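# Load sample and matching water blank into centrifuge

## Task

Take the sample tube, marked by an orange dot on its cap, out of its rack on the shelved bench beside the door and seat it fully in the centre hole of one centrifuge rotor adapter. From the racks on the shelved bench by the window, pick the water blank whose cap number (its volume in mL) equals the sample's volume and seat it fully in the centre hole of the adapter directly opposite. Every rotor bucket must end hanging vertically, every rack must remain on its own bench, and no tube may ever touch the floor (that is a failure). Finish with the gripper open and the robot moved away; the robot must not tip over or end up leaning (failure), and nothing may count as placed if only the robot is holding it in position.

## Robot and tools

ROBOT. A Hello Robot Stretch 3 with one arm: a two-wheeled base (0.33 m long, 0.34 m wide), a lift that slides up a mast, and a telescoping arm pointing out of the robot's right side, ending in a wrist (yaw, pitch, roll) and a gripper. The base cannot strafe, so to shift the gripper forward or back you drive the base. Turning in place pivots around the point midway between the drive wheels, 0.05 m behind the front edge. With the arm pulled in and the wrist folded, a turn sweeps a 0.28 m radius; an unfolded wrist reaches beyond that.

FRAMES. Base frame: origin on the floor between the drive wheels, x ahead, y to the left, z up. Odometry frame = the base frame as it was when the scene began. hand_pose is reported in the base frame at the fingertip meeting point.

execute_actions takes {"actions": [...]}, run in order. Each action is {"robot": ..., "steps": n, "until": ...}; steps is 1 to 450 at 30 per second (default 1); {"steps": n} alone just waits. "robot" holds one command, a list of up to 8 commands run in sequence (each may be {"pause_s": s}, s up to 15), or {"stop": true}, which brakes everything and clears the queue. A command may contain:
- "base": exactly one of {"translate_m": d} (metres, relative offset from where the base is when that command starts, forward positive, |d| at most 1) or {"rotate_rad": d} (radians, relative, counter-clockwise/left positive, |d| at most 3.2).
- "joints": absolute targets by name, unnamed joints keep their goals: lift_m 0 to 1.1 (arm height); arm_m 0 to 0.52 (extension); wrist_yaw_rad -1.345 to 4.42 (0 along the arm, positive toward the front, 3.0 folded over the base); wrist_pitch_rad -1.57 to 0.451 (negative tips fingers down); wrist_roll_rad -2.911 to 2.911; gripper_m -0.089 to 0.179 (wider when larger; real fingertip gap is about 0.007 less when nearly shut, 0.025 less when wide, zero below 0.007); head_pan_rad -3.953 to 1.73 (0 forward, positive left, -1.57 looks down the arm); head_tilt_rad -1.53 to 0.419 (negative down).
- "contact_limits": {"arm_m": effort %, 1 to 100}; lower stops the arm sooner on contact; lasts until arm_m's next command.
New commands take effect immediately and discard any older queue. "until" ends an action early: {"robot": {"status": "ended"}} waits for all motion and the queue to finish; fields like lift_m, arm_m_status, base_status, queue, queue_left, refusals accept comparisons such as [">", 0.3] or ["!=", "moving"]; {"any": {"status": "ended"}} fires when any one motion ends. Any invalid number rejects the whole call.

zoom_image: {"camera": "head_camera"|"nav_camera"|"wrist_camera", "region": [x0, y0, x1, y1]} in pixels of that camera's last image, at most 504x504. head_camera and nav_camera move with the head; wrist_camera rides on the gripper.

finished_scene: {"scene": n}; ends the scene irreversibly after holding the final command. Make sure every motion has stopped first.

RESULTS. base_status shows progress (translate_m done of goal). joint_goals, joint_status, measured_speeds, motor_effort (% with peak in brackets), refusals/queue/queue_left. Status words: moving, done, off_target (blocked, may still push), contact_stop (arm or lift hit something and went slack), time_out, stopped, not_commanded, torque_fault (wrist servo off ~10 s, joint limp). "robot.on_its_own" appears when the robot changed a goal, a joint is slack or off, an effort at rest is abnormal, or base_tilt drifted 3 degrees or more. Lines starting "refused:"/"dropped:" flag rejected goals or a cancelled queue; "replaced:" only reports how an earlier motion ended. lidar_m: 12 ranges in 30-degree sectors, first straight ahead, counting counter-clockwise (10th is right), in a plane 0.17 m high. wrist_depth_mm and head_depth_mm: 7x7 grids of median depth. Odometry counts wheel turns, so slipping looks like travel. Each result ends with one image per camera.

SPEED. Full base speed (0.30 m/s, 1.9 rad/s) only when stowed: lift_m under 0.30, arm_m under 0.03, wrist_yaw_rad over 2.54; otherwise 0.10 m/s and 0.63 rad/s.

GRIPPING. Close to a gripper_m below the object's width to grasp; smaller means tighter, but overly hard squeezing triggers a stall guard that weakens grip. Open at least 0.02 beyond the touch value to release. Neither reading nor "done" proves a hold; check cameras. Send a different value to re-squeeze.

WRIST SAFETY. Fold or unfold the wrist only with lift_m 0.32 to 0.95, wrist_pitch_rad -0.4, roll near 0. Once folded, the lift may go down to 0.25. If yaw is below -0.4, keep pitch at -0.5 or lower.

AVOID. Pushing the arm into something rigid with the gripper above ~0.45 m can tip the robot, especially a repeated push after a contact_stop or with a raised contact limit. Don't drive while holding or pressing on something fixed, and avoid snagging furniture (reversing is riskiest). If tilting, reverse the last move in small steps, free the gripper, and lower lift_m to about 0.2 if still tipped. Never drop a tube to the floor, slam, or push hard; a loose object may occasionally be nudged by something external.

Each tool is called as name(argument=value, ...), one argument or row to a line, values as JSON.

## Session

execute_actions(
  actions=[],
)

Scene clock: 0.00 s.
robot.base_odometry: x=+0.000 y=+0.000 heading=+0.000 (m, m, rad; robot's odometry frame)
robot.turned_by_wheels: +0.000 (rad since the last result)
robot.turned_by_imu: +0.000 (rad since the last result)
robot.base_tilt: forward=-1.3 right=+0.7 (deg)
robot.lidar_m: 2.08 1.58 1.40 1.40 1.66 1.39 1.62 1.65 1.03 1.04 2.09 1.95
robot.head_depth_mm: 2029 2455 2436 2474 2447 2425 2304 / 1779 2527 2531 2553 2473 2494 2290 / 1887 2592 2619 2597 2553 2585 2263 / 1809 2741 2702 2702 2628 2704 2245 / 1912 2835 2815 2811 2832 2769 2141 / 2130 2874 2903 2931 2926 2870 2198 / 2137 2927 2986 3036 3042 3033 2201
robot.base_status: not_commanded
robot.joint_positions: lift_m=+0.385 arm_m=+0.000 wrist_yaw_rad=+2.964 wrist_pitch_rad=-0.636 wrist_roll_rad=-0.011 gripper_m=+0.037 head_pan_rad=-0.006 head_tilt_rad=+0.001
robot.joint_goals: lift_m=+0.385 arm_m=+0.000 wrist_yaw_rad=+2.964 wrist_pitch_rad=-0.636 wrist_roll_rad=-0.011 gripper_m=+0.037 head_pan_rad=-0.006 head_tilt_rad=+0.001
robot.joint_status: lift_m=not_commanded arm_m=not_commanded wrist_yaw_rad=not_commanded wrist_pitch_rad=not_commanded wrist_roll_rad=not_commanded gripper_m=not_commanded head_pan_rad=not_commanded head_tilt_rad=not_commanded
robot.measured_speeds: translate_m=+0.000 rotate_rad=+0.000 lift_m=+0.000 arm_m=+0.000 wrist_yaw_rad=+0.000 wrist_pitch_rad=+0.000 wrist_roll_rad=+0.000 head_pan_rad=+0.000 head_tilt_rad=+0.000
robot: refusals=0 queue=idle queue_left=0
robot.motor_effort: left_wheel=+0 right_wheel=+0 lift_m=+23 arm_m=-1 wrist_yaw_rad=+0 wrist_pitch_rad=+4 wrist_roll_rad=+0 gripper_m=+0 head_pan_rad=+0 head_tilt_rad=+1 (%)
robot.hand_pose: x=+0.0127 y=+0.0438 z=+0.3526 quat_wxyz=(+0.279, +0.685, +0.162, +0.653) (m; robot's base frame)
robot.wrist_depth_mm: - - - - - - - / - - - - - 991 960 / 885 866 858 851 823 820 816 / 747 737 732 714 705 693 689 / 641 632 636 617 629 611 596 / 572 555 - 570 - 534 532 / 511 - - - 477 480 474
pictures: head_camera (sideways: a quarter turn clockwise sets it upright), nav_camera (sideways: a quarter turn counterclockwise sets it upright), wrist_camera
Images, in order (width x height): head_camera 896x504, nav_camera 672x504, wrist_camera 644x364.

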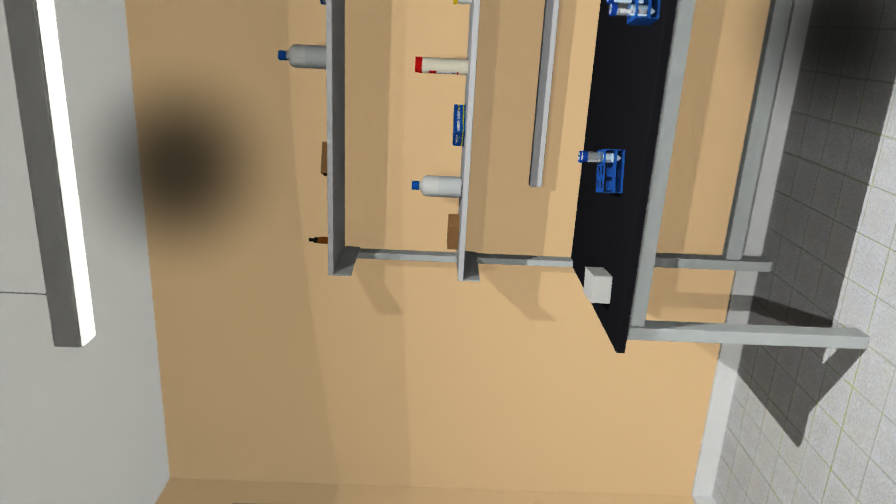

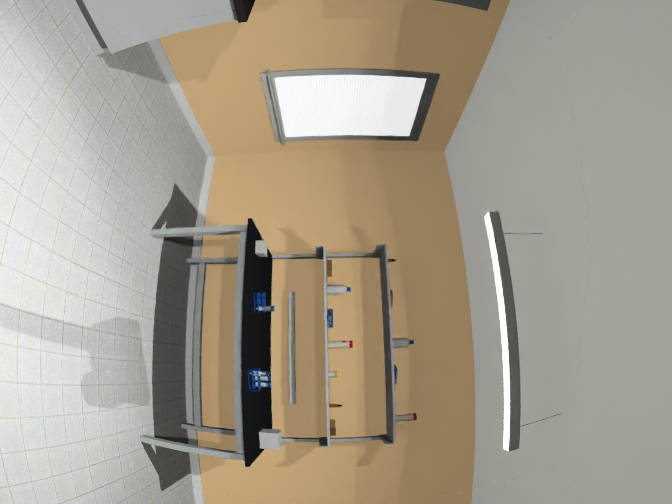

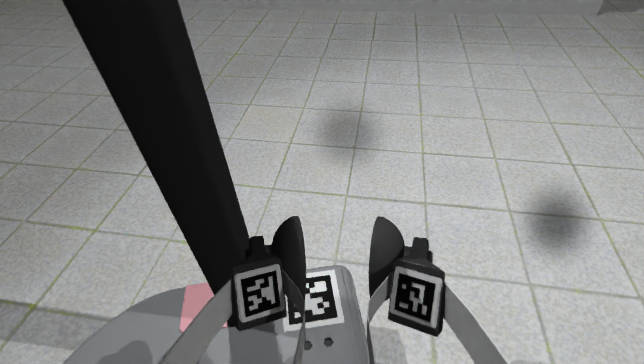

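execute_actions(
  actions=[
    {"robot":{"joints":{"head_pan_rad":1.4,"head_tilt_rad":-0.5}},"steps":200,"until":{"robot":{"status":"ended"}}},
  ],
)

execute_actions(
  actions=[
    {"robot":{"joints":{"head_pan_rad":-1.57,"head_tilt_rad":-0.5}},"steps":200,"until":{"robot":{"status":"ended"}}},
  ],
)

execute_actions(
  actions=[
    {"robot":{"joints":{"head_pan_rad":-3.0,"head_tilt_rad":-0.5}},"steps":200,"until":{"robot":{"status":"ended"}}},
  ],
)

Scene clock: 8.70 s.
robot.base_odometry: x=+0.000 y=+0.000 heading=+0.000 (m, m, rad; robot's odometry frame)
robot.turned_by_wheels: +0.000 (rad since the last result)
robot.turned_by_imu: +0.001 (rad since the last result)
robot.base_tilt: forward=-1.2 right=+0.6 (deg)
robot.lidar_m: 2.08 1.58 1.40 1.40 1.67 1.40 1.61 1.65 1.04 1.04 2.09 1.95
robot.head_depth_mm: 1645 1756 1374 1479 1645 1597 1330 / 1681 1785 1381 1508 1670 1593 1324 / 1692 1786 1404 1534 1713 1581 1315 / 1731 1830 1434 1577 1768 1575 1321 / 1740 1842 1444 1603 1767 1558 1310 / 1778 1875 1483 1632 1817 1555 1305 / 1813 1912 1513 1676 1816 1551 1297
robot.base_status: not_commanded
robot.joint_positions: lift_m=+0.385 arm_m=+0.000 wrist_yaw_rad=+2.964 wrist_pitch_rad=-0.636 wrist_roll_rad=-0.011 gripper_m=+0.037 head_pan_rad=+1.393 head_tilt_rad=-0.493
robot.joint_goals: lift_m=+0.385 arm_m=+0.000 wrist_yaw_rad=+2.964 wrist_pitch_rad=-0.636 wrist_roll_rad=-0.011 gripper_m=+0.037 head_pan_rad=+1.400 head_tilt_rad=-0.500
robot.joint_status: lift_m=not_commanded arm_m=not_commanded wrist_yaw_rad=not_commanded wrist_pitch_rad=not_commanded wrist_roll_rad=not_commanded gripper_m=not_commanded head_pan_rad=done head_tilt_rad=done
robot.measured_speeds: translate_m=+0.000 rotate_rad=+0.000 lift_m=+0.000 arm_m=+0.000 wrist_yaw_rad=+0.000 wrist_pitch_rad=+0.000 wrist_roll_rad=+0.000 head_pan_rad=+0.000 head_tilt_rad=+0.000
robot: refusals=0 queue=done queue_left=0
robot.motor_effort: left_wheel=+0(0) right_wheel=+1(0) lift_m=+23(23) arm_m=-1(0) wrist_yaw_rad=+0(0) wrist_pitch_rad=+4(4) wrist_roll_rad=+0(0) gripper_m=+0(0) head_pan_rad=+3(38) head_tilt_rad=-2(20) (%)
robot.hand_pose: x=+0.0127 y=+0.0438 z=+0.3526 quat_wxyz=(+0.279, +0.685, +0.162, +0.653) (m; robot's base frame)
robot.wrist_depth_mm: - - - - - - - / - - - - - - 958 / 879 879 863 841 825 833 811 / 736 742 723 710 707 699 684 / 642 639 639 619 629 608 599 / 567 568 - 575 - 538 536 / 506 - - - 478 482 480
pictures: head_camera (sideways: a quarter turn clockwise sets it upright), nav_camera (sideways: a quarter turn counterclockwise sets it upright), wrist_camera
camera_calibration (this result's frames):
head_camera: T_world_to_cam=[[-0.0380098, -0.496, -0.86749, 1.14768], [-0.991075, 0.129714, -0.030741, 0.0517725], [0.127773, 0.85858, -0.496503, 0.606385], [0, 0, 0, 1]] pos_world=[0.0174537, 0.0419016, 1.29826]
nav_camera: T_world_to_cam=[[0.0801234, 0.463467, 0.882485, -1.1116], [0.987587, -0.156906, -0.00726134, 0.0511659], [0.135102, 0.872112, -0.470285, 0.57116], [0, 0, 0, 1]] pos_world=[-0.0386307, 0.0251008, 1.24995]
wrist_camera: T_world_to_cam=[[0.991997, -0.124297, -0.0221637, 0.0102149], [-0.103364, -0.698703, -0.707906, 0.315321], [0.072505, 0.704531, -0.705959, 0.383867], [0, 0, 0, 1]] pos_world=[-0.00537258, -0.048861, 0.494438]
Images, in order (width x height): head_camera 896x504, nav_camera 672x504, wrist_camera 644x364.

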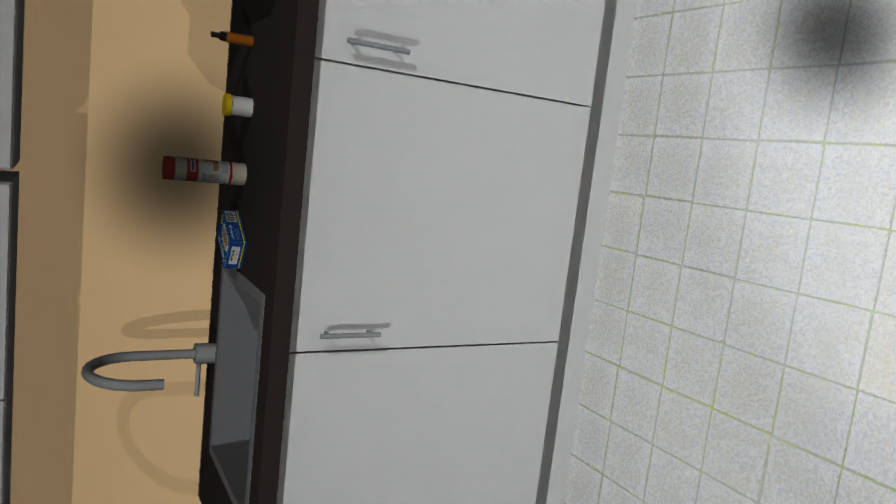

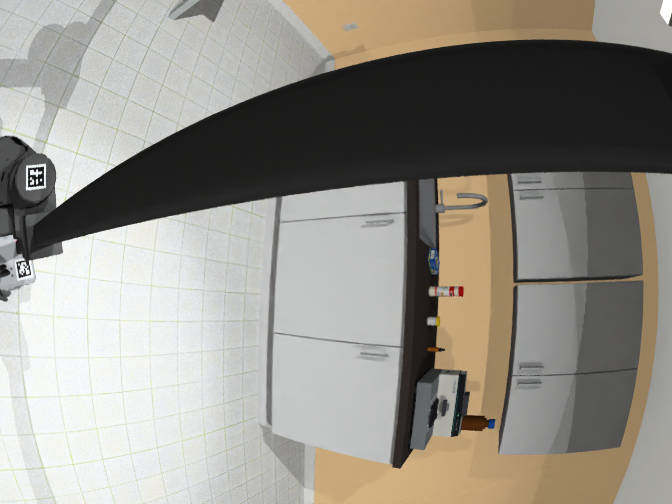

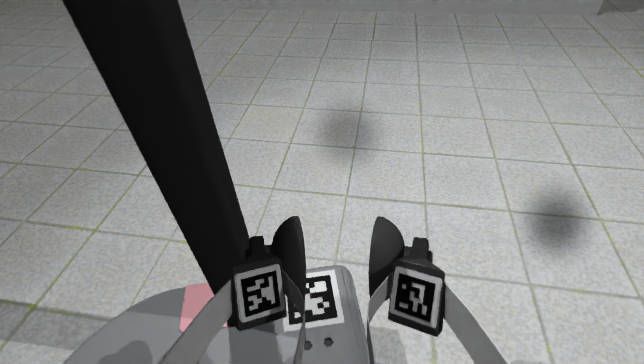

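Scene clock: 10.67 s.
robot.base_odometry: x=+0.000 y=+0.000 heading=+0.000 (m, m, rad; robot's odometry frame)
robot.turned_by_wheels: +0.000 (rad since the last result)
robot.turned_by_imu: +0.000 (rad since the last result)
robot.base_tilt: forward=-1.3 right=+0.6 (deg)
robot.lidar_m: 2.08 1.57 1.39 1.40 1.67 1.39 1.61 1.65 1.04 1.04 2.09 1.95
robot.head_depth_mm: 1338 1424 1500 1106 1180 1314 1324 / 1380 1481 1532 1148 1227 1373 1326 / 1535 1649 1526 1178 1287 1451 1321 / 1590 1731 1864 1255 1358 1500 1313 / 1644 1792 1977 2168 1818 1530 1313 / 1715 1864 2056 2267 1922 1561 1302 / 1769 1939 2144 2330 1919 1550 1307
robot.base_status: not_commanded
robot.joint_positions: lift_m=+0.385 arm_m=+0.000 wrist_yaw_rad=+2.964 wrist_pitch_rad=-0.636 wrist_roll_rad=-0.011 gripper_m=+0.037 head_pan_rad=-1.563 head_tilt_rad=-0.494
robot.joint_goals: lift_m=+0.385 arm_m=+0.000 wrist_yaw_rad=+2.964 wrist_pitch_rad=-0.636 wrist_roll_rad=-0.011 gripper_m=+0.037 head_pan_rad=-1.570 head_tilt_rad=-0.500
robot.joint_status: lift_m=not_commanded arm_m=not_commanded wrist_yaw_rad=not_commanded wrist_pitch_rad=not_commanded wrist_roll_rad=not_commanded gripper_m=not_commanded head_pan_rad=done head_tilt_rad=done
robot.measured_speeds: translate_m=+0.000 rotate_rad=+0.000 lift_m=+0.000 arm_m=+0.000 wrist_yaw_rad=+0.000 wrist_pitch_rad=+0.000 wrist_roll_rad=+0.000 head_pan_rad=+0.000 head_tilt_rad=+0.000
robot: refusals=0 queue=done queue_left=0
robot.motor_effort: left_wheel=+1(0) right_wheel=+0(0) lift_m=+23(23) arm_m=-1(0) wrist_yaw_rad=+0(0) wrist_pitch_rad=+3(4) wrist_roll_rad=+0(0) gripper_m=-1(0) head_pan_rad=-3(38) head_tilt_rad=-2(3) (%)
robot.hand_pose: x=+0.0127 y=+0.0438 z=+0.3526 quat_wxyz=(+0.279, +0.685, +0.162, +0.653) (m; robot's base frame)
robot.wrist_depth_mm: - - - - - - - / - - - - - 984 984 / 880 863 854 850 831 816 809 / 745 740 733 712 702 700 686 / 642 634 628 620 622 606 602 / 568 564 - 573 - 534 527 / 506 - - - 473 478 479
pictures: head_camera (sideways: a quarter turn clockwise sets it upright), nav_camera (sideways: a quarter turn counterclockwise sets it upright), wrist_camera
camera_calibration (this result's frames):
head_camera: T_world_to_cam=[[-0.0544052, 0.494697, -0.867361, 1.14761], [0.997965, 0.0558762, -0.0307285, 0.039623], [0.0332636, -0.867268, -0.49673, 0.607256], [0, 0, 0, 1]] pos_world=[0.00269387, -0.0432777, 1.29825]
nav_camera: T_world_to_cam=[[0.00700006, -0.47052, 0.882362, -1.11099], [-0.999567, -0.028498, -0.00726669, 0.0632946], [0.0285647, -0.881929, -0.470516, 0.572109], [0, 0, 0, 1]] pos_world=[0.0547021, -0.016379, 1.24994]
wrist_camera: T_world_to_cam=[[0.991998, -0.124297, -0.0221634, 0.0102148], [-0.103363, -0.698703, -0.707905, 0.315321], [0.0725048, 0.704531, -0.705959, 0.383867], [0, 0, 0, 1]] pos_world=[-0.00537262, -0.048861, 0.494438]
Images, in order (width x height): head_camera 896x504, nav_camera 672x504, wrist_camera 644x364.

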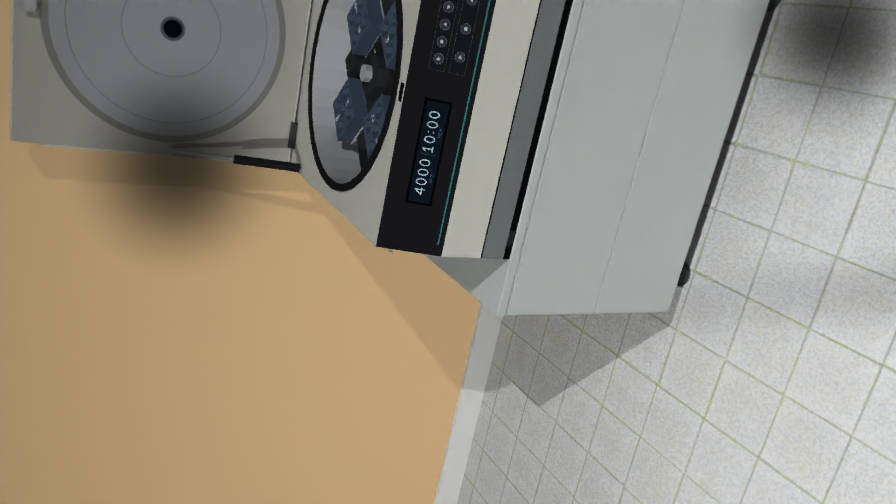

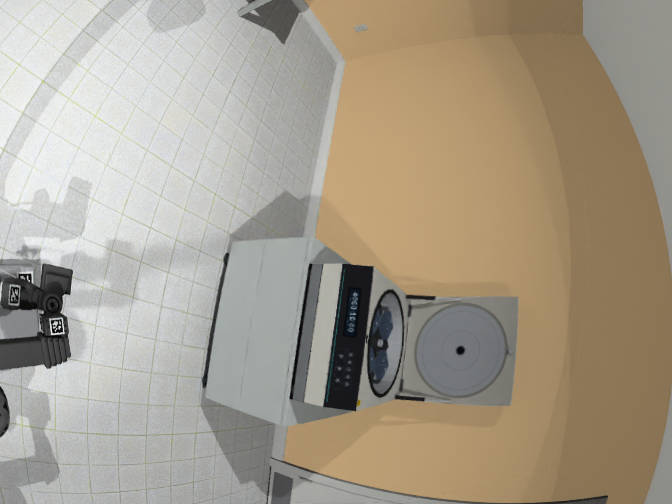

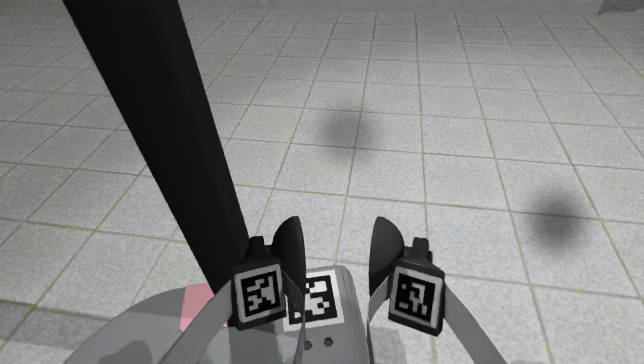

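Scene clock: 11.97 s.
robot.base_odometry: x=+0.000 y=+0.000 heading=+0.000 (m, m, rad; robot's odometry frame)
robot.turned_by_wheels: +0.000 (rad since the last result)
robot.turned_by_imu: +0.000 (rad since the last result)
robot.base_tilt: forward=-1.3 right=+0.6 (deg)
robot.lidar_m: 2.08 1.57 1.40 1.40 1.67 1.39 1.61 1.65 1.03 1.04 2.09 1.95
robot.head_depth_mm: 1776 1909 1610 2130 1977 1582 1318 / 1842 1999 1599 2329 1961 1576 1319 / 1917 2122 1689 2423 1953 1572 1319 / 2054 2215 1684 2475 1953 1572 1311 / 2171 2365 1796 2315 1947 1563 1313 / 2256 2394 2633 2550 1937 1555 1303 / 2088 2230 2361 2402 1919 1558 1303
robot.base_status: not_commanded
robot.joint_positions: lift_m=+0.385 arm_m=+0.000 wrist_yaw_rad=+2.964 wrist_pitch_rad=-0.636 wrist_roll_rad=-0.011 gripper_m=+0.037 head_pan_rad=-2.993 head_tilt_rad=-0.494
robot.joint_goals: lift_m=+0.385 arm_m=+0.000 wrist_yaw_rad=+2.964 wrist_pitch_rad=-0.636 wrist_roll_rad=-0.011 gripper_m=+0.037 head_pan_rad=-3.000 head_tilt_rad=-0.500
robot.joint_status: lift_m=not_commanded arm_m=not_commanded wrist_yaw_rad=not_commanded wrist_pitch_rad=not_commanded wrist_roll_rad=not_commanded gripper_m=not_commanded head_pan_rad=done head_tilt_rad=done
robot.measured_speeds: translate_m=+0.000 rotate_rad=+0.000 lift_m=+0.000 arm_m=+0.000 wrist_yaw_rad=+0.000 wrist_pitch_rad=+0.000 wrist_roll_rad=+0.000 head_pan_rad=+0.000 head_tilt_rad=+0.000
robot: refusals=0 queue=done queue_left=0
robot.motor_effort: left_wheel=+1(0) right_wheel=+0(1) lift_m=+23(23) arm_m=+0(0) wrist_yaw_rad=+0(0) wrist_pitch_rad=+4(3) wrist_roll_rad=+0(0) gripper_m=+1(1) head_pan_rad=-3(36) head_tilt_rad=-2(2) (%)
robot.hand_pose: x=+0.0127 y=+0.0438 z=+0.3526 quat_wxyz=(+0.279, +0.685, +0.162, +0.653) (m; robot's base frame)
robot.wrist_depth_mm: - - - - - - - / - - - - - 998 965 / 896 867 841 840 833 819 807 / 743 731 726 717 710 699 687 / 640 633 643 618 627 608 594 / 566 563 - 572 - 528 529 / 505 - - - 477 484 472
pictures: head_camera (sideways: a quarter turn clockwise sets it upright), nav_camera (sideways: a quarter turn counterclockwise sets it upright), wrist_camera
camera_calibration (this result's frames):
head_camera: T_world_to_cam=[[0.482185, 0.12329, -0.867351, 1.14432], [0.195367, -0.980249, -0.0307275, 0.0445176], [-0.854008, -0.154635, -0.496748, 0.612692], [0, 0, 0, 1]] pos_world=[-0.0372274, -0.00270066, 1.29825]
nav_camera: T_world_to_cam=[[-0.4649, -0.072961, 0.882352, -1.1081], [-0.168484, 0.985678, -0.00726711, 0.0582255], [-0.869184, -0.152041, -0.470534, 0.577609], [0, 0, 0, 1]] pos_world=[-0.00329561, -0.0504194, 1.24994]
wrist_camera: T_world_to_cam=[[0.991998, -0.124297, -0.0221634, 0.0102148], [-0.103363, -0.698703, -0.707905, 0.315321], [0.0725047, 0.704531, -0.705959, 0.383867], [0, 0, 0, 1]] pos_world=[-0.00537264, -0.048861, 0.494438]
Images, in order (width x height): head_camera 896x504, nav_camera 672x504, wrist_camera 644x364.

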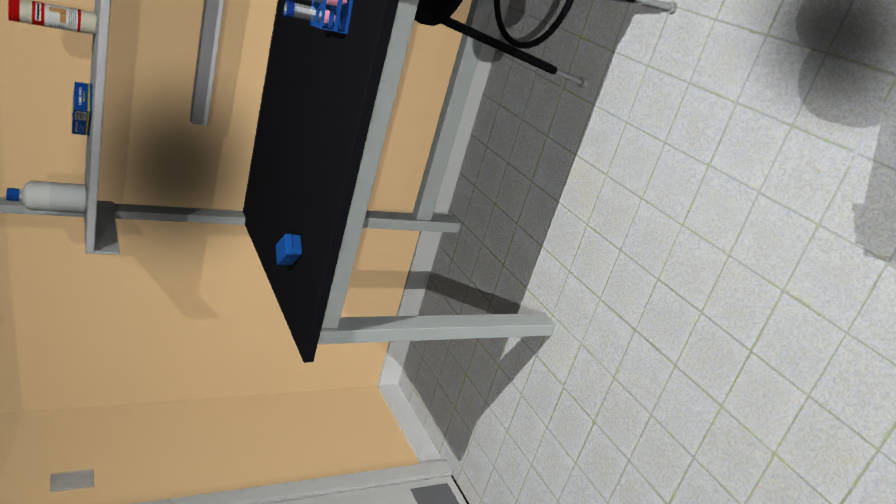

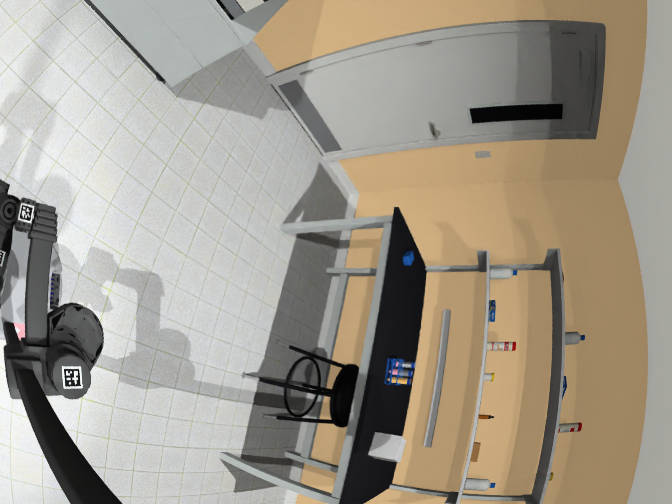

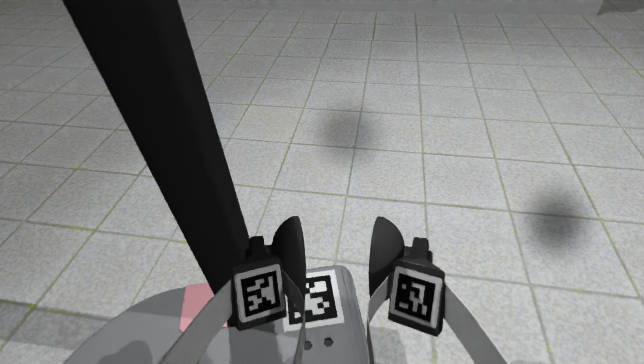

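execute_actions(
  actions=[
    {"robot":{"base":{"rotate_rad":-1.571},"joints":{"head_pan_rad":-1.75,"head_tilt_rad":-0.45}},"steps":300,"until":{"robot":{"status":"ended"}}},
  ],
)

Scene clock: 21.03 s.
robot.base_odometry: x=+0.000 y=+0.000 heading=-1.571 (m, m, rad; robot's odometry frame)
robot.turned_by_wheels: -1.571 (rad since the last result)
robot.turned_by_imu: -1.580 (rad since the last result)
robot.base_tilt: forward=-1.3 right=+0.8 (deg)
robot.lidar_m: 1.04 2.09 1.95 2.08 1.57 1.40 1.40 1.66 1.41 1.99 1.65 1.04
robot.head_depth_mm: 1740 1867 1573 2094 2075 1643 1355 / 1771 1893 1787 1682 1989 1642 1360 / 1801 1919 1782 1614 1970 1635 1357 / 1816 1960 1571 2285 1969 1622 1351 / 1806 1991 1735 2375 2019 1619 1347 / 1846 2031 1729 2374 2023 1610 1339 / 1848 2055 1706 2422 2016 1605 1337
robot.base_status: done (rotate_rad -1.5709 of -1.5710)
robot.joint_positions: lift_m=+0.385 arm_m=+0.000 wrist_yaw_rad=+2.964 wrist_pitch_rad=-0.636 wrist_roll_rad=-0.011 gripper_m=+0.037 head_pan_rad=-1.757 head_tilt_rad=-0.458
robot.joint_goals: lift_m=+0.385 arm_m=+0.000 wrist_yaw_rad=+2.964 wrist_pitch_rad=-0.636 wrist_roll_rad=-0.011 gripper_m=+0.037 head_pan_rad=-1.750 head_tilt_rad=-0.450
robot.joint_status: lift_m=not_commanded arm_m=not_commanded wrist_yaw_rad=not_commanded wrist_pitch_rad=not_commanded wrist_roll_rad=not_commanded gripper_m=not_commanded head_pan_rad=done head_tilt_rad=done
robot.measured_speeds: translate_m=+0.000 rotate_rad=+0.000 lift_m=+0.000 arm_m=+0.000 wrist_yaw_rad=+0.000 wrist_pitch_rad=+0.000 wrist_roll_rad=+0.000 head_pan_rad=+0.000 head_tilt_rad=+0.000
robot: refusals=0 queue=done queue_left=0
robot.motor_effort: left_wheel=+2(6) right_wheel=-2(6) lift_m=+23(23) arm_m=+0(0) wrist_yaw_rad=+0(0) wrist_pitch_rad=+4(3) wrist_roll_rad=+0(0) gripper_m=+0(0) head_pan_rad=+2(37) head_tilt_rad=+3(7) (%)
robot.hand_pose: x=+0.0127 y=+0.0438 z=+0.3526 quat_wxyz=(+0.279, +0.685, +0.162, +0.653) (m; robot's base frame)
robot.wrist_depth_mm: - - - - - - - / - - - - - - 978 / 885 861 864 841 816 812 808 / 745 726 720 723 701 690 684 / 650 633 639 616 619 606 602 / 563 567 - 567 - 538 535 / 506 - - - 476 480 481
pictures: head_camera (sideways: a quarter turn clockwise sets it upright), nav_camera (sideways: a quarter turn counterclockwise sets it upright), wrist_camera
camera_calibration (this result's frames):
head_camera: T_world_to_cam=[[0.0362783, 0.464943, -0.884597, 1.16953], [0.989771, -0.138928, -0.0324288, 0.0418881], [-0.137973, -0.874373, -0.465227, 0.56731], [0, 0, 0, 1]] pos_world=[-0.0056149, -0.0419066, 1.29985]
nav_camera: T_world_to_cam=[[-0.0780282, -0.431556, 0.898705, -1.13179], [-0.986315, 0.164742, -0.00652632, 0.0622502], [-0.145238, -0.886916, -0.438504, 0.531515], [0, 0, 0, 1]] pos_world=[0.0502828, -0.0272762, 1.25062]
wrist_camera: T_world_to_cam=[[0.991998, -0.124297, -0.0221637, 0.0102139], [-0.103364, -0.698703, -0.707906, 0.315315], [0.0725046, 0.704531, -0.705959, 0.383873], [0, 0, 0, 1]] pos_world=[-0.00537262, -0.0488696, 0.494438]
Images, in order (width x height): head_camera 896x504, nav_camera 672x504, wrist_camera 644x364.

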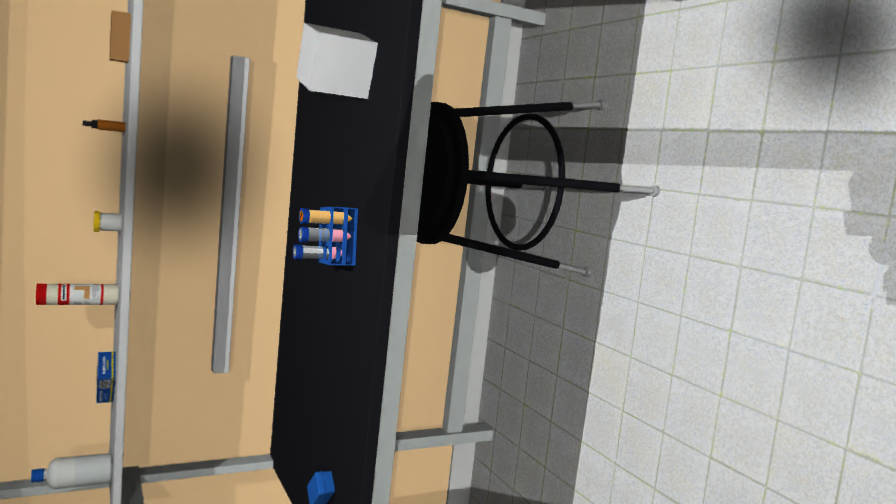

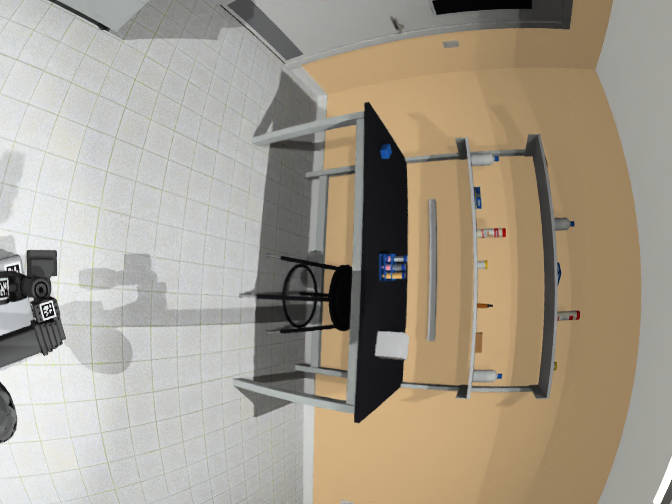

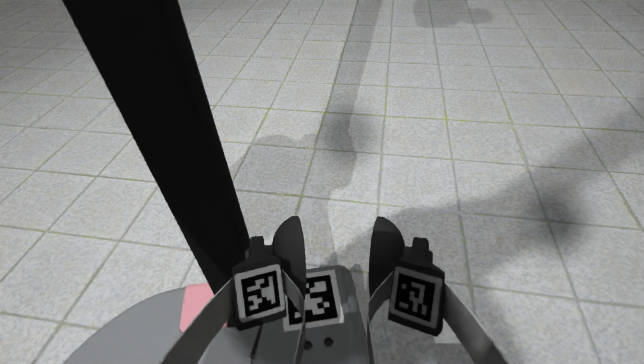

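zoom_image(
  camera="head_camera",
  region=[270,190,390,280],
)

Region (270, 190, 390, 280) of head_camera's 896x504 image, scaled by 4.200, with more detail than that image has; it fills the top 378 rows of this view, and the rest is white.

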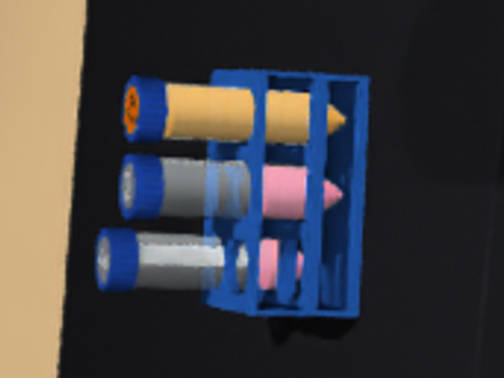

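execute_actions(
  actions=[
    {"robot":[{"joints":{"lift_m":0.27,"wrist_pitch_rad":-0.4}},{"base":{"rotate_rad":-1.893}},{"base":{"translate_m":0.95}},{"base":{"rotate_rad":1.893}},{"joints":{"lift_m":0.9,"head_pan_rad":-1.57,"head_tilt_rad":-0.7}},{"joints":{"wrist_yaw_rad":0,"gripper_m":0.12}},{"joints":{"lift_m":1.09,"wrist_pitch_rad":-1.57}}],"steps":450,"until":{"robot":{"status":"ended"}}},
    {"steps":450,"until":{"robot":{"status":"ended"}}},
  ],
)

Scene clock: 63.03 s.
robot.base_odometry: x=-0.901 y=+0.301 heading=-1.571 (m, m, rad; robot's odometry frame)
robot.turned_by_wheels: +0.000 (rad since the last result)
robot.turned_by_imu: +0.004 (rad since the last result)
robot.base_tilt: forward=-1.2 right=+0.7 (deg)
robot.lidar_m: 1.27 1.25 2.87 2.97 1.57 1.39 1.40 0.58 0.69 0.44 1.25 1.02
robot.head_depth_mm: - - - - - - - / - - - - - - - / - 1148 - - - - - / 1063 1189 1010 726 659 - 1148 / 1091 1218 1004 748 658 1393 1187 / 1121 1241 1001 793 674 1363 1210 / 1183 1287 993 790 706 1362 1184
robot.base_status: done (rotate_rad +1.8929 of +1.8930)
robot.joint_positions: lift_m=+1.089 arm_m=+0.000 wrist_yaw_rad=+0.002 wrist_pitch_rad=-1.563 wrist_roll_rad=-0.011 gripper_m=+0.120 head_pan_rad=-1.577 head_tilt_rad=-0.691
robot.joint_goals: lift_m=+1.090 arm_m=+0.000 wrist_yaw_rad=+0.000 wrist_pitch_rad=-1.570 wrist_roll_rad=-0.011 gripper_m=+0.120 head_pan_rad=-1.570 head_tilt_rad=-0.700
robot.joint_status: lift_m=done arm_m=not_commanded wrist_yaw_rad=done wrist_pitch_rad=done wrist_roll_rad=not_commanded gripper_m=done head_pan_rad=done head_tilt_rad=done
robot.measured_speeds: translate_m=+0.000 rotate_rad=+0.000 lift_m=+0.000 arm_m=+0.000 wrist_yaw_rad=+0.000 wrist_pitch_rad=+0.000 wrist_roll_rad=+0.000 head_pan_rad=+0.000 head_tilt_rad=+0.000
robot: refusals=0 queue=done queue_left=0
robot.motor_effort: left_wheel=-2(12) right_wheel=+2(12) lift_m=+31(35) arm_m=-1(2) wrist_yaw_rad=-2(3) wrist_pitch_rad=-3(7) wrist_roll_rad=+0(0) gripper_m=-1(80) head_pan_rad=+3(20) head_tilt_rad=-3(14) (%)
robot.hand_pose: x=-0.0217 y=-0.1228 z=+0.9718 quat_wxyz=(+0.505, +0.501, -0.498, -0.495) (m; robot's base frame)
robot.wrist_depth_mm: - - - - - - 339 / - - - - - - - / - - - - - - - / - - - - - - - / - - - - - - - / - - - - - - - / - - - - - - -
pictures: head_camera (sideways: a quarter turn clockwise sets it upright), nav_camera (sideways: a quarter turn counterclockwise sets it upright), wrist_camera
camera_calibration (this result's frames):
head_camera: T_world_to_cam=[[-0.0462838, 0.655817, -0.7535, 0.999114], [0.998696, 0.0466383, -0.0207529, 0.0266248], [0.0215319, -0.753478, -0.657121, 0.81599], [0, 0, 0, 1]] pos_world=[0.00208292, -0.041647, 1.28959]
nav_camera: T_world_to_cam=[[-0.00079095, -0.634378, 0.773022, -0.968381], [-0.999862, -0.0123245, -0.0111371, 0.0683329], [0.0165923, -0.772924, -0.634281, 0.785245], [0, 0, 0, 1]] pos_world=[0.0545285, -0.00654338, 1.24741]
wrist_camera: T_world_to_cam=[[-0.998349, -0.0150193, -0.0554425, 0.0399723], [-0.0226792, 0.989859, 0.140231, 0.0186437], [0.0527741, 0.141257, -0.988565, 1.14588], [0, 0, 0, 1]] pos_world=[-0.0201436, -0.179718, 1.13238]
Images, in order (width x height): head_camera 896x504, nav_camera 672x504, wrist_camera 644x364.

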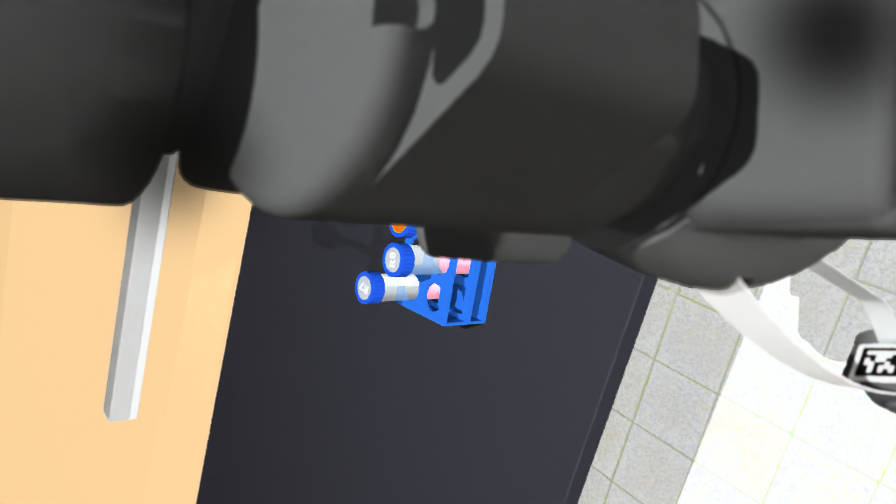

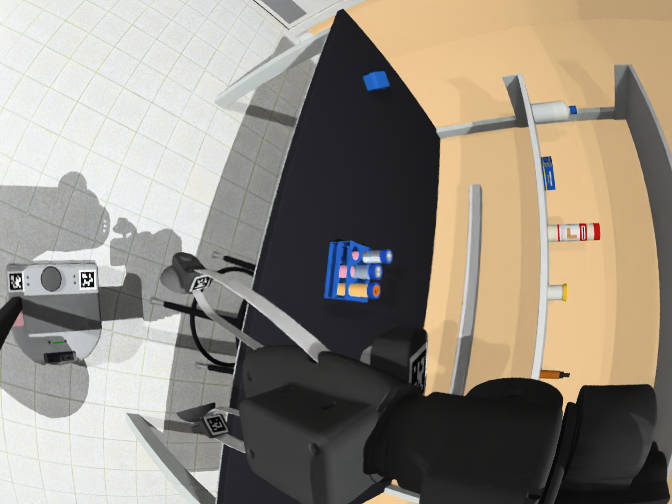

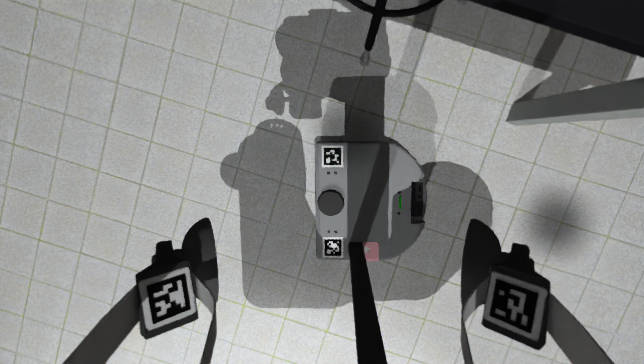

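execute_actions(
  actions=[
    {"robot":{"base":{"translate_m":0.013},"joints":{"arm_m":0.47,"head_tilt_rad":-0.6}},"steps":300,"until":{"robot":{"status":"ended"}}},
  ],
)

Scene clock: 72.13 s.
robot.base_odometry: x=-0.901 y=+0.288 heading=-1.571 (m, m, rad; robot's odometry frame)
robot.turned_by_wheels: +0.000 (rad since the last result)
robot.turned_by_imu: +0.001 (rad since the last result)
robot.base_tilt: forward=-1.2 right=+0.6 (deg)
robot.lidar_m: 1.26 1.23 2.86 2.98 1.58 1.40 1.41 0.59 0.45 0.45 1.26 1.02
robot.head_depth_mm: 942 1023 1120 903 722 600 1177 / 1010 1051 1153 896 719 598 1213 / - - 1188 896 705 598 1185 / 1045 1131 1220 833 714 625 1206 / 1089 1172 1184 888 712 640 1245 / 1126 1235 1174 885 710 1367 1225 / 1162 1304 1172 880 706 1399 1223
robot.base_status: done (translate_m +0.0130 of +0.0130)
robot.joint_positions: lift_m=+1.089 arm_m=+0.470 wrist_yaw_rad=+0.000 wrist_pitch_rad=-1.564 wrist_roll_rad=-0.011 gripper_m=+0.120 head_pan_rad=-1.577 head_tilt_rad=-0.606
robot.joint_goals: lift_m=+1.090 arm_m=+0.470 wrist_yaw_rad=+0.000 wrist_pitch_rad=-1.570 wrist_roll_rad=-0.011 gripper_m=+0.120 head_pan_rad=-1.570 head_tilt_rad=-0.600
robot.joint_status: lift_m=done arm_m=done wrist_yaw_rad=done wrist_pitch_rad=done wrist_roll_rad=not_commanded gripper_m=done head_pan_rad=done head_tilt_rad=done
robot.measured_speeds: translate_m=+0.000 rotate_rad=+0.000 lift_m=+0.000 arm_m=+0.000 wrist_yaw_rad=+0.000 wrist_pitch_rad=+0.000 wrist_roll_rad=+0.000 head_pan_rad=+0.000 head_tilt_rad=+0.000
robot: refusals=0 queue=done queue_left=0
robot.motor_effort: left_wheel=-2(4) right_wheel=+2(7) lift_m=+31(31) arm_m=+4(6) wrist_yaw_rad=+0(2) wrist_pitch_rad=-2(3) wrist_roll_rad=+0(0) gripper_m=+0(0) head_pan_rad=+3(2) head_tilt_rad=+2(8) (%)
robot.hand_pose: x=-0.0216 y=-0.5921 z=+0.9718 quat_wxyz=(+0.504, +0.501, -0.499, -0.496) (m; robot's base frame)
robot.wrist_depth_mm: 366 362 357 352 349 343 340 / 373 368 362 360 353 348 344 / 382 377 367 362 361 355 354 / 389 383 378 314 368 365 355 / 394 391 386 256 374 367 365 / - 401 389 388 384 - 360 / - - 401 397 392 386 378
pictures: head_camera (sideways: a quarter turn clockwise sets it upright), nav_camera (sideways: a quarter turn counterclockwise sets it upright), wrist_camera
camera_calibration (this result's frames):
head_camera: T_world_to_cam=[[-0.0467823, 0.589428, -0.806465, 1.06816], [0.998678, 0.0448173, -0.0251764, 0.0323864], [0.0213039, -0.806576, -0.590746, 0.729648], [0, 0, 0, 1]] pos_world=[0.00208298, -0.0425372, 1.29328]
nav_camera: T_world_to_cam=[[-0.000285549, -0.566414, 0.824121, -1.035], [-0.999866, -0.0133369, -0.0095128, 0.0662194], [0.0163794, -0.824013, -0.566334, 0.696853], [0, 0, 0, 1]] pos_world=[0.0545009, -0.0111381, 1.24824]
wrist_camera: T_world_to_cam=[[-0.998374, -0.0131626, -0.0554559, 0.0340773], [-0.0208932, 0.989758, 0.141219, 0.482178], [0.0530291, 0.142148, -0.988424, 1.21258], [0, 0, 0, 1]] pos_world=[-0.0202061, -0.649156, 1.13234]
Images, in order (width x height): head_camera 896x504, nav_camera 672x504, wrist_camera 644x364.

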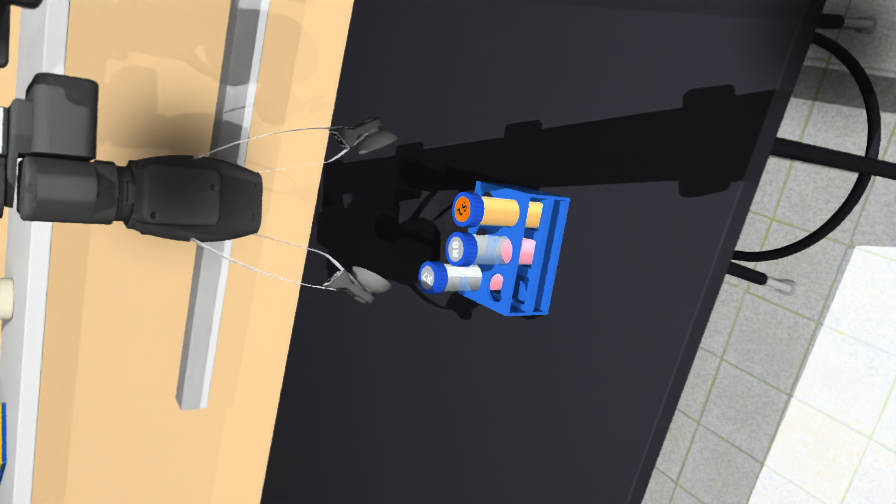

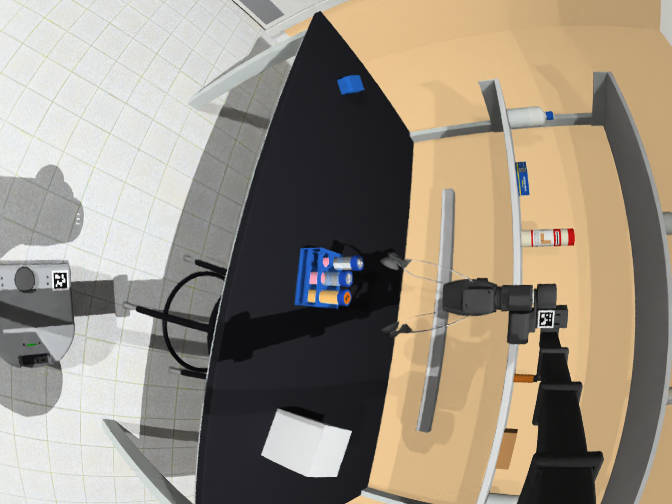

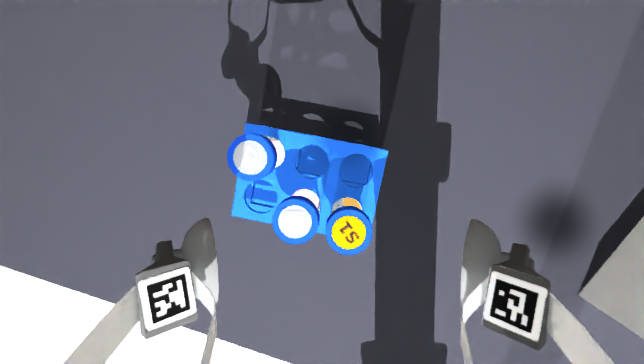

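zoom_image(
  camera="head_camera",
  region=[400,170,600,330],
)

execute_actions(
  actions=[
    {"robot":{"base":{"translate_m":-0.007},"joints":{"arm_m":0.453,"wrist_roll_rad":1.57,"gripper_m":0.09}},"steps":300,"until":{"robot":{"status":"ended"}}},
    {"robot":{"joints":{"lift_m":1.01}},"steps":300,"until":{"robot":{"status":"ended"}}},
  ],
)

Region (400, 170, 600, 330) of head_camera's 896x504 image, scaled by 2.520, with more detail than that image has; it fills the top 403 rows of this view, and the rest is white.

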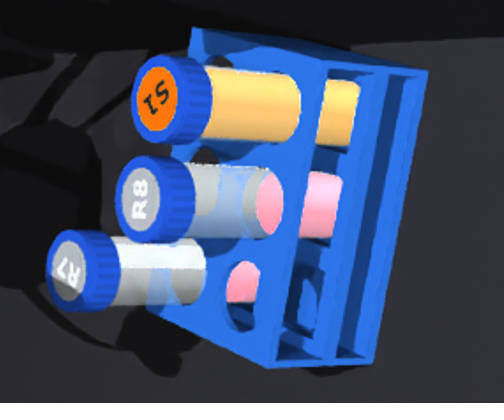

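Scene clock: 82.10 s.
robot.base_odometry: x=-0.901 y=+0.295 heading=-1.571 (m, m, rad; robot's odometry frame)
robot.turned_by_wheels: +0.000 (rad since the last result)
robot.turned_by_imu: +0.001 (rad since the last result)
robot.base_tilt: forward=-1.2 right=+0.6 (deg)
robot.lidar_m: 1.27 1.24 2.87 2.97 1.57 1.40 1.40 0.59 0.45 0.44 1.25 1.02
robot.head_depth_mm: 784 1042 1121 904 721 601 1172 / 775 1039 1129 898 719 598 1213 / 770 - 1119 896 717 596 1217 / 1040 1119 1138 848 699 624 1209 / 1083 1165 1180 891 711 638 1235 / 1125 1233 1173 883 707 1368 1225 / 1169 1294 1164 883 708 1400 1228
robot.base_status: done (translate_m -0.0070 of -0.0070)
robot.joint_positions: lift_m=+1.011 arm_m=+0.453 wrist_yaw_rad=+0.000 wrist_pitch_rad=-1.564 wrist_roll_rad=+1.564 gripper_m=+0.090 head_pan_rad=-1.577 head_tilt_rad=-0.606
robot.joint_goals: lift_m=+1.010 arm_m=+0.453 wrist_yaw_rad=+0.000 wrist_pitch_rad=-1.570 wrist_roll_rad=+1.570 gripper_m=+0.090 head_pan_rad=-1.570 head_tilt_rad=-0.600
robot.joint_status: lift_m=done arm_m=done wrist_yaw_rad=done wrist_pitch_rad=done wrist_roll_rad=done gripper_m=done head_pan_rad=done head_tilt_rad=done
robot.measured_speeds: translate_m=+0.000 rotate_rad=+0.000 lift_m=+0.000 arm_m=+0.000 wrist_yaw_rad=+0.000 wrist_pitch_rad=+0.000 wrist_roll_rad=+0.000 head_pan_rad=+0.000 head_tilt_rad=+0.000
robot: refusals=0 queue=done queue_left=0
robot.motor_effort: left_wheel=-1(3) right_wheel=+2(5) lift_m=+12(32) arm_m=-5(5) wrist_yaw_rad=+0(0) wrist_pitch_rad=-2(2) wrist_roll_rad=+3(6) gripper_m=+0(82) head_pan_rad=+3(2) head_tilt_rad=+2(2) (%)
robot.hand_pose: x=-0.0215 y=-0.5756 z=+0.8929 quat_wxyz=(+0.003, +0.002, -0.709, -0.705) (m; robot's base frame)
robot.wrist_depth_mm: 289 285 279 275 271 266 262 / 298 291 285 281 276 272 268 / 303 297 293 288 283 277 273 / 309 304 298 256 286 281 280 / 316 311 302 176 295 290 - / 326 320 276 187 301 292 - / 332 326 253 248 307 304 -
pictures: head_camera (sideways: a quarter turn clockwise sets it upright), nav_camera (sideways: a quarter turn counterclockwise sets it upright), wrist_camera
camera_calibration (this result's frames):
head_camera: T_world_to_cam=[[-0.0467823, 0.589428, -0.806465, 1.06816], [0.998678, 0.0448173, -0.0251764, 0.0323864], [0.0213039, -0.806576, -0.590746, 0.729648], [0, 0, 0, 1]] pos_world=[0.00208298, -0.0425372, 1.29328]
nav_camera: T_world_to_cam=[[-0.000285549, -0.566414, 0.824121, -1.035], [-0.999866, -0.0133369, -0.0095128, 0.0662194], [0.0163794, -0.824013, -0.566334, 0.696853], [0, 0, 0, 1]] pos_world=[0.0545009, -0.0111381, 1.24824]
wrist_camera: T_world_to_cam=[[-0.00955163, 0.998038, -0.0618792, 0.639049], [0.989137, 0.0185077, 0.145825, -0.0644242], [0.146685, -0.0598141, -0.987373, 1.01706], [0, 0, 0, 1]] pos_world=[-0.0793585, -0.575768, 1.05315]
Images, in order (width x height): head_camera 896x504, nav_camera 672x504, wrist_camera 644x364.

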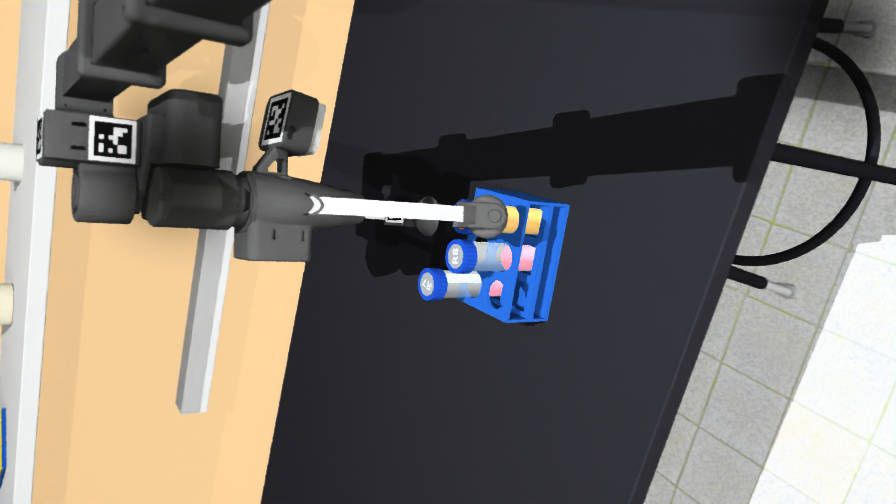

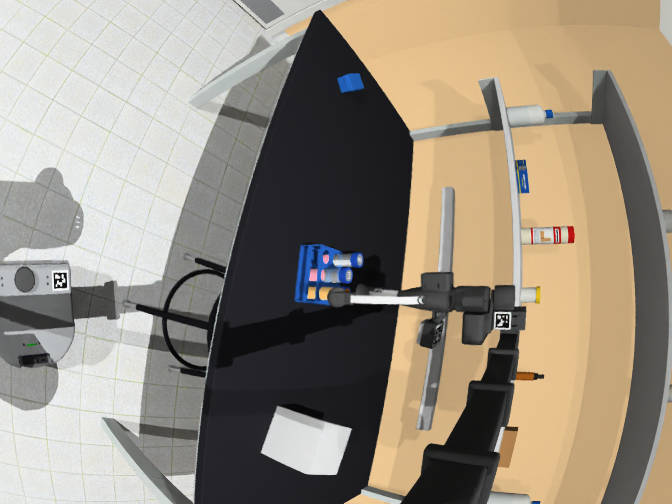

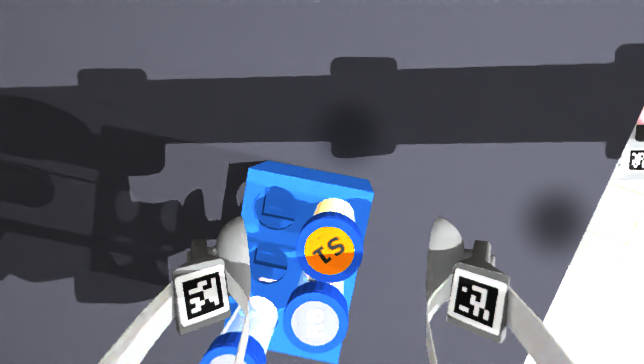

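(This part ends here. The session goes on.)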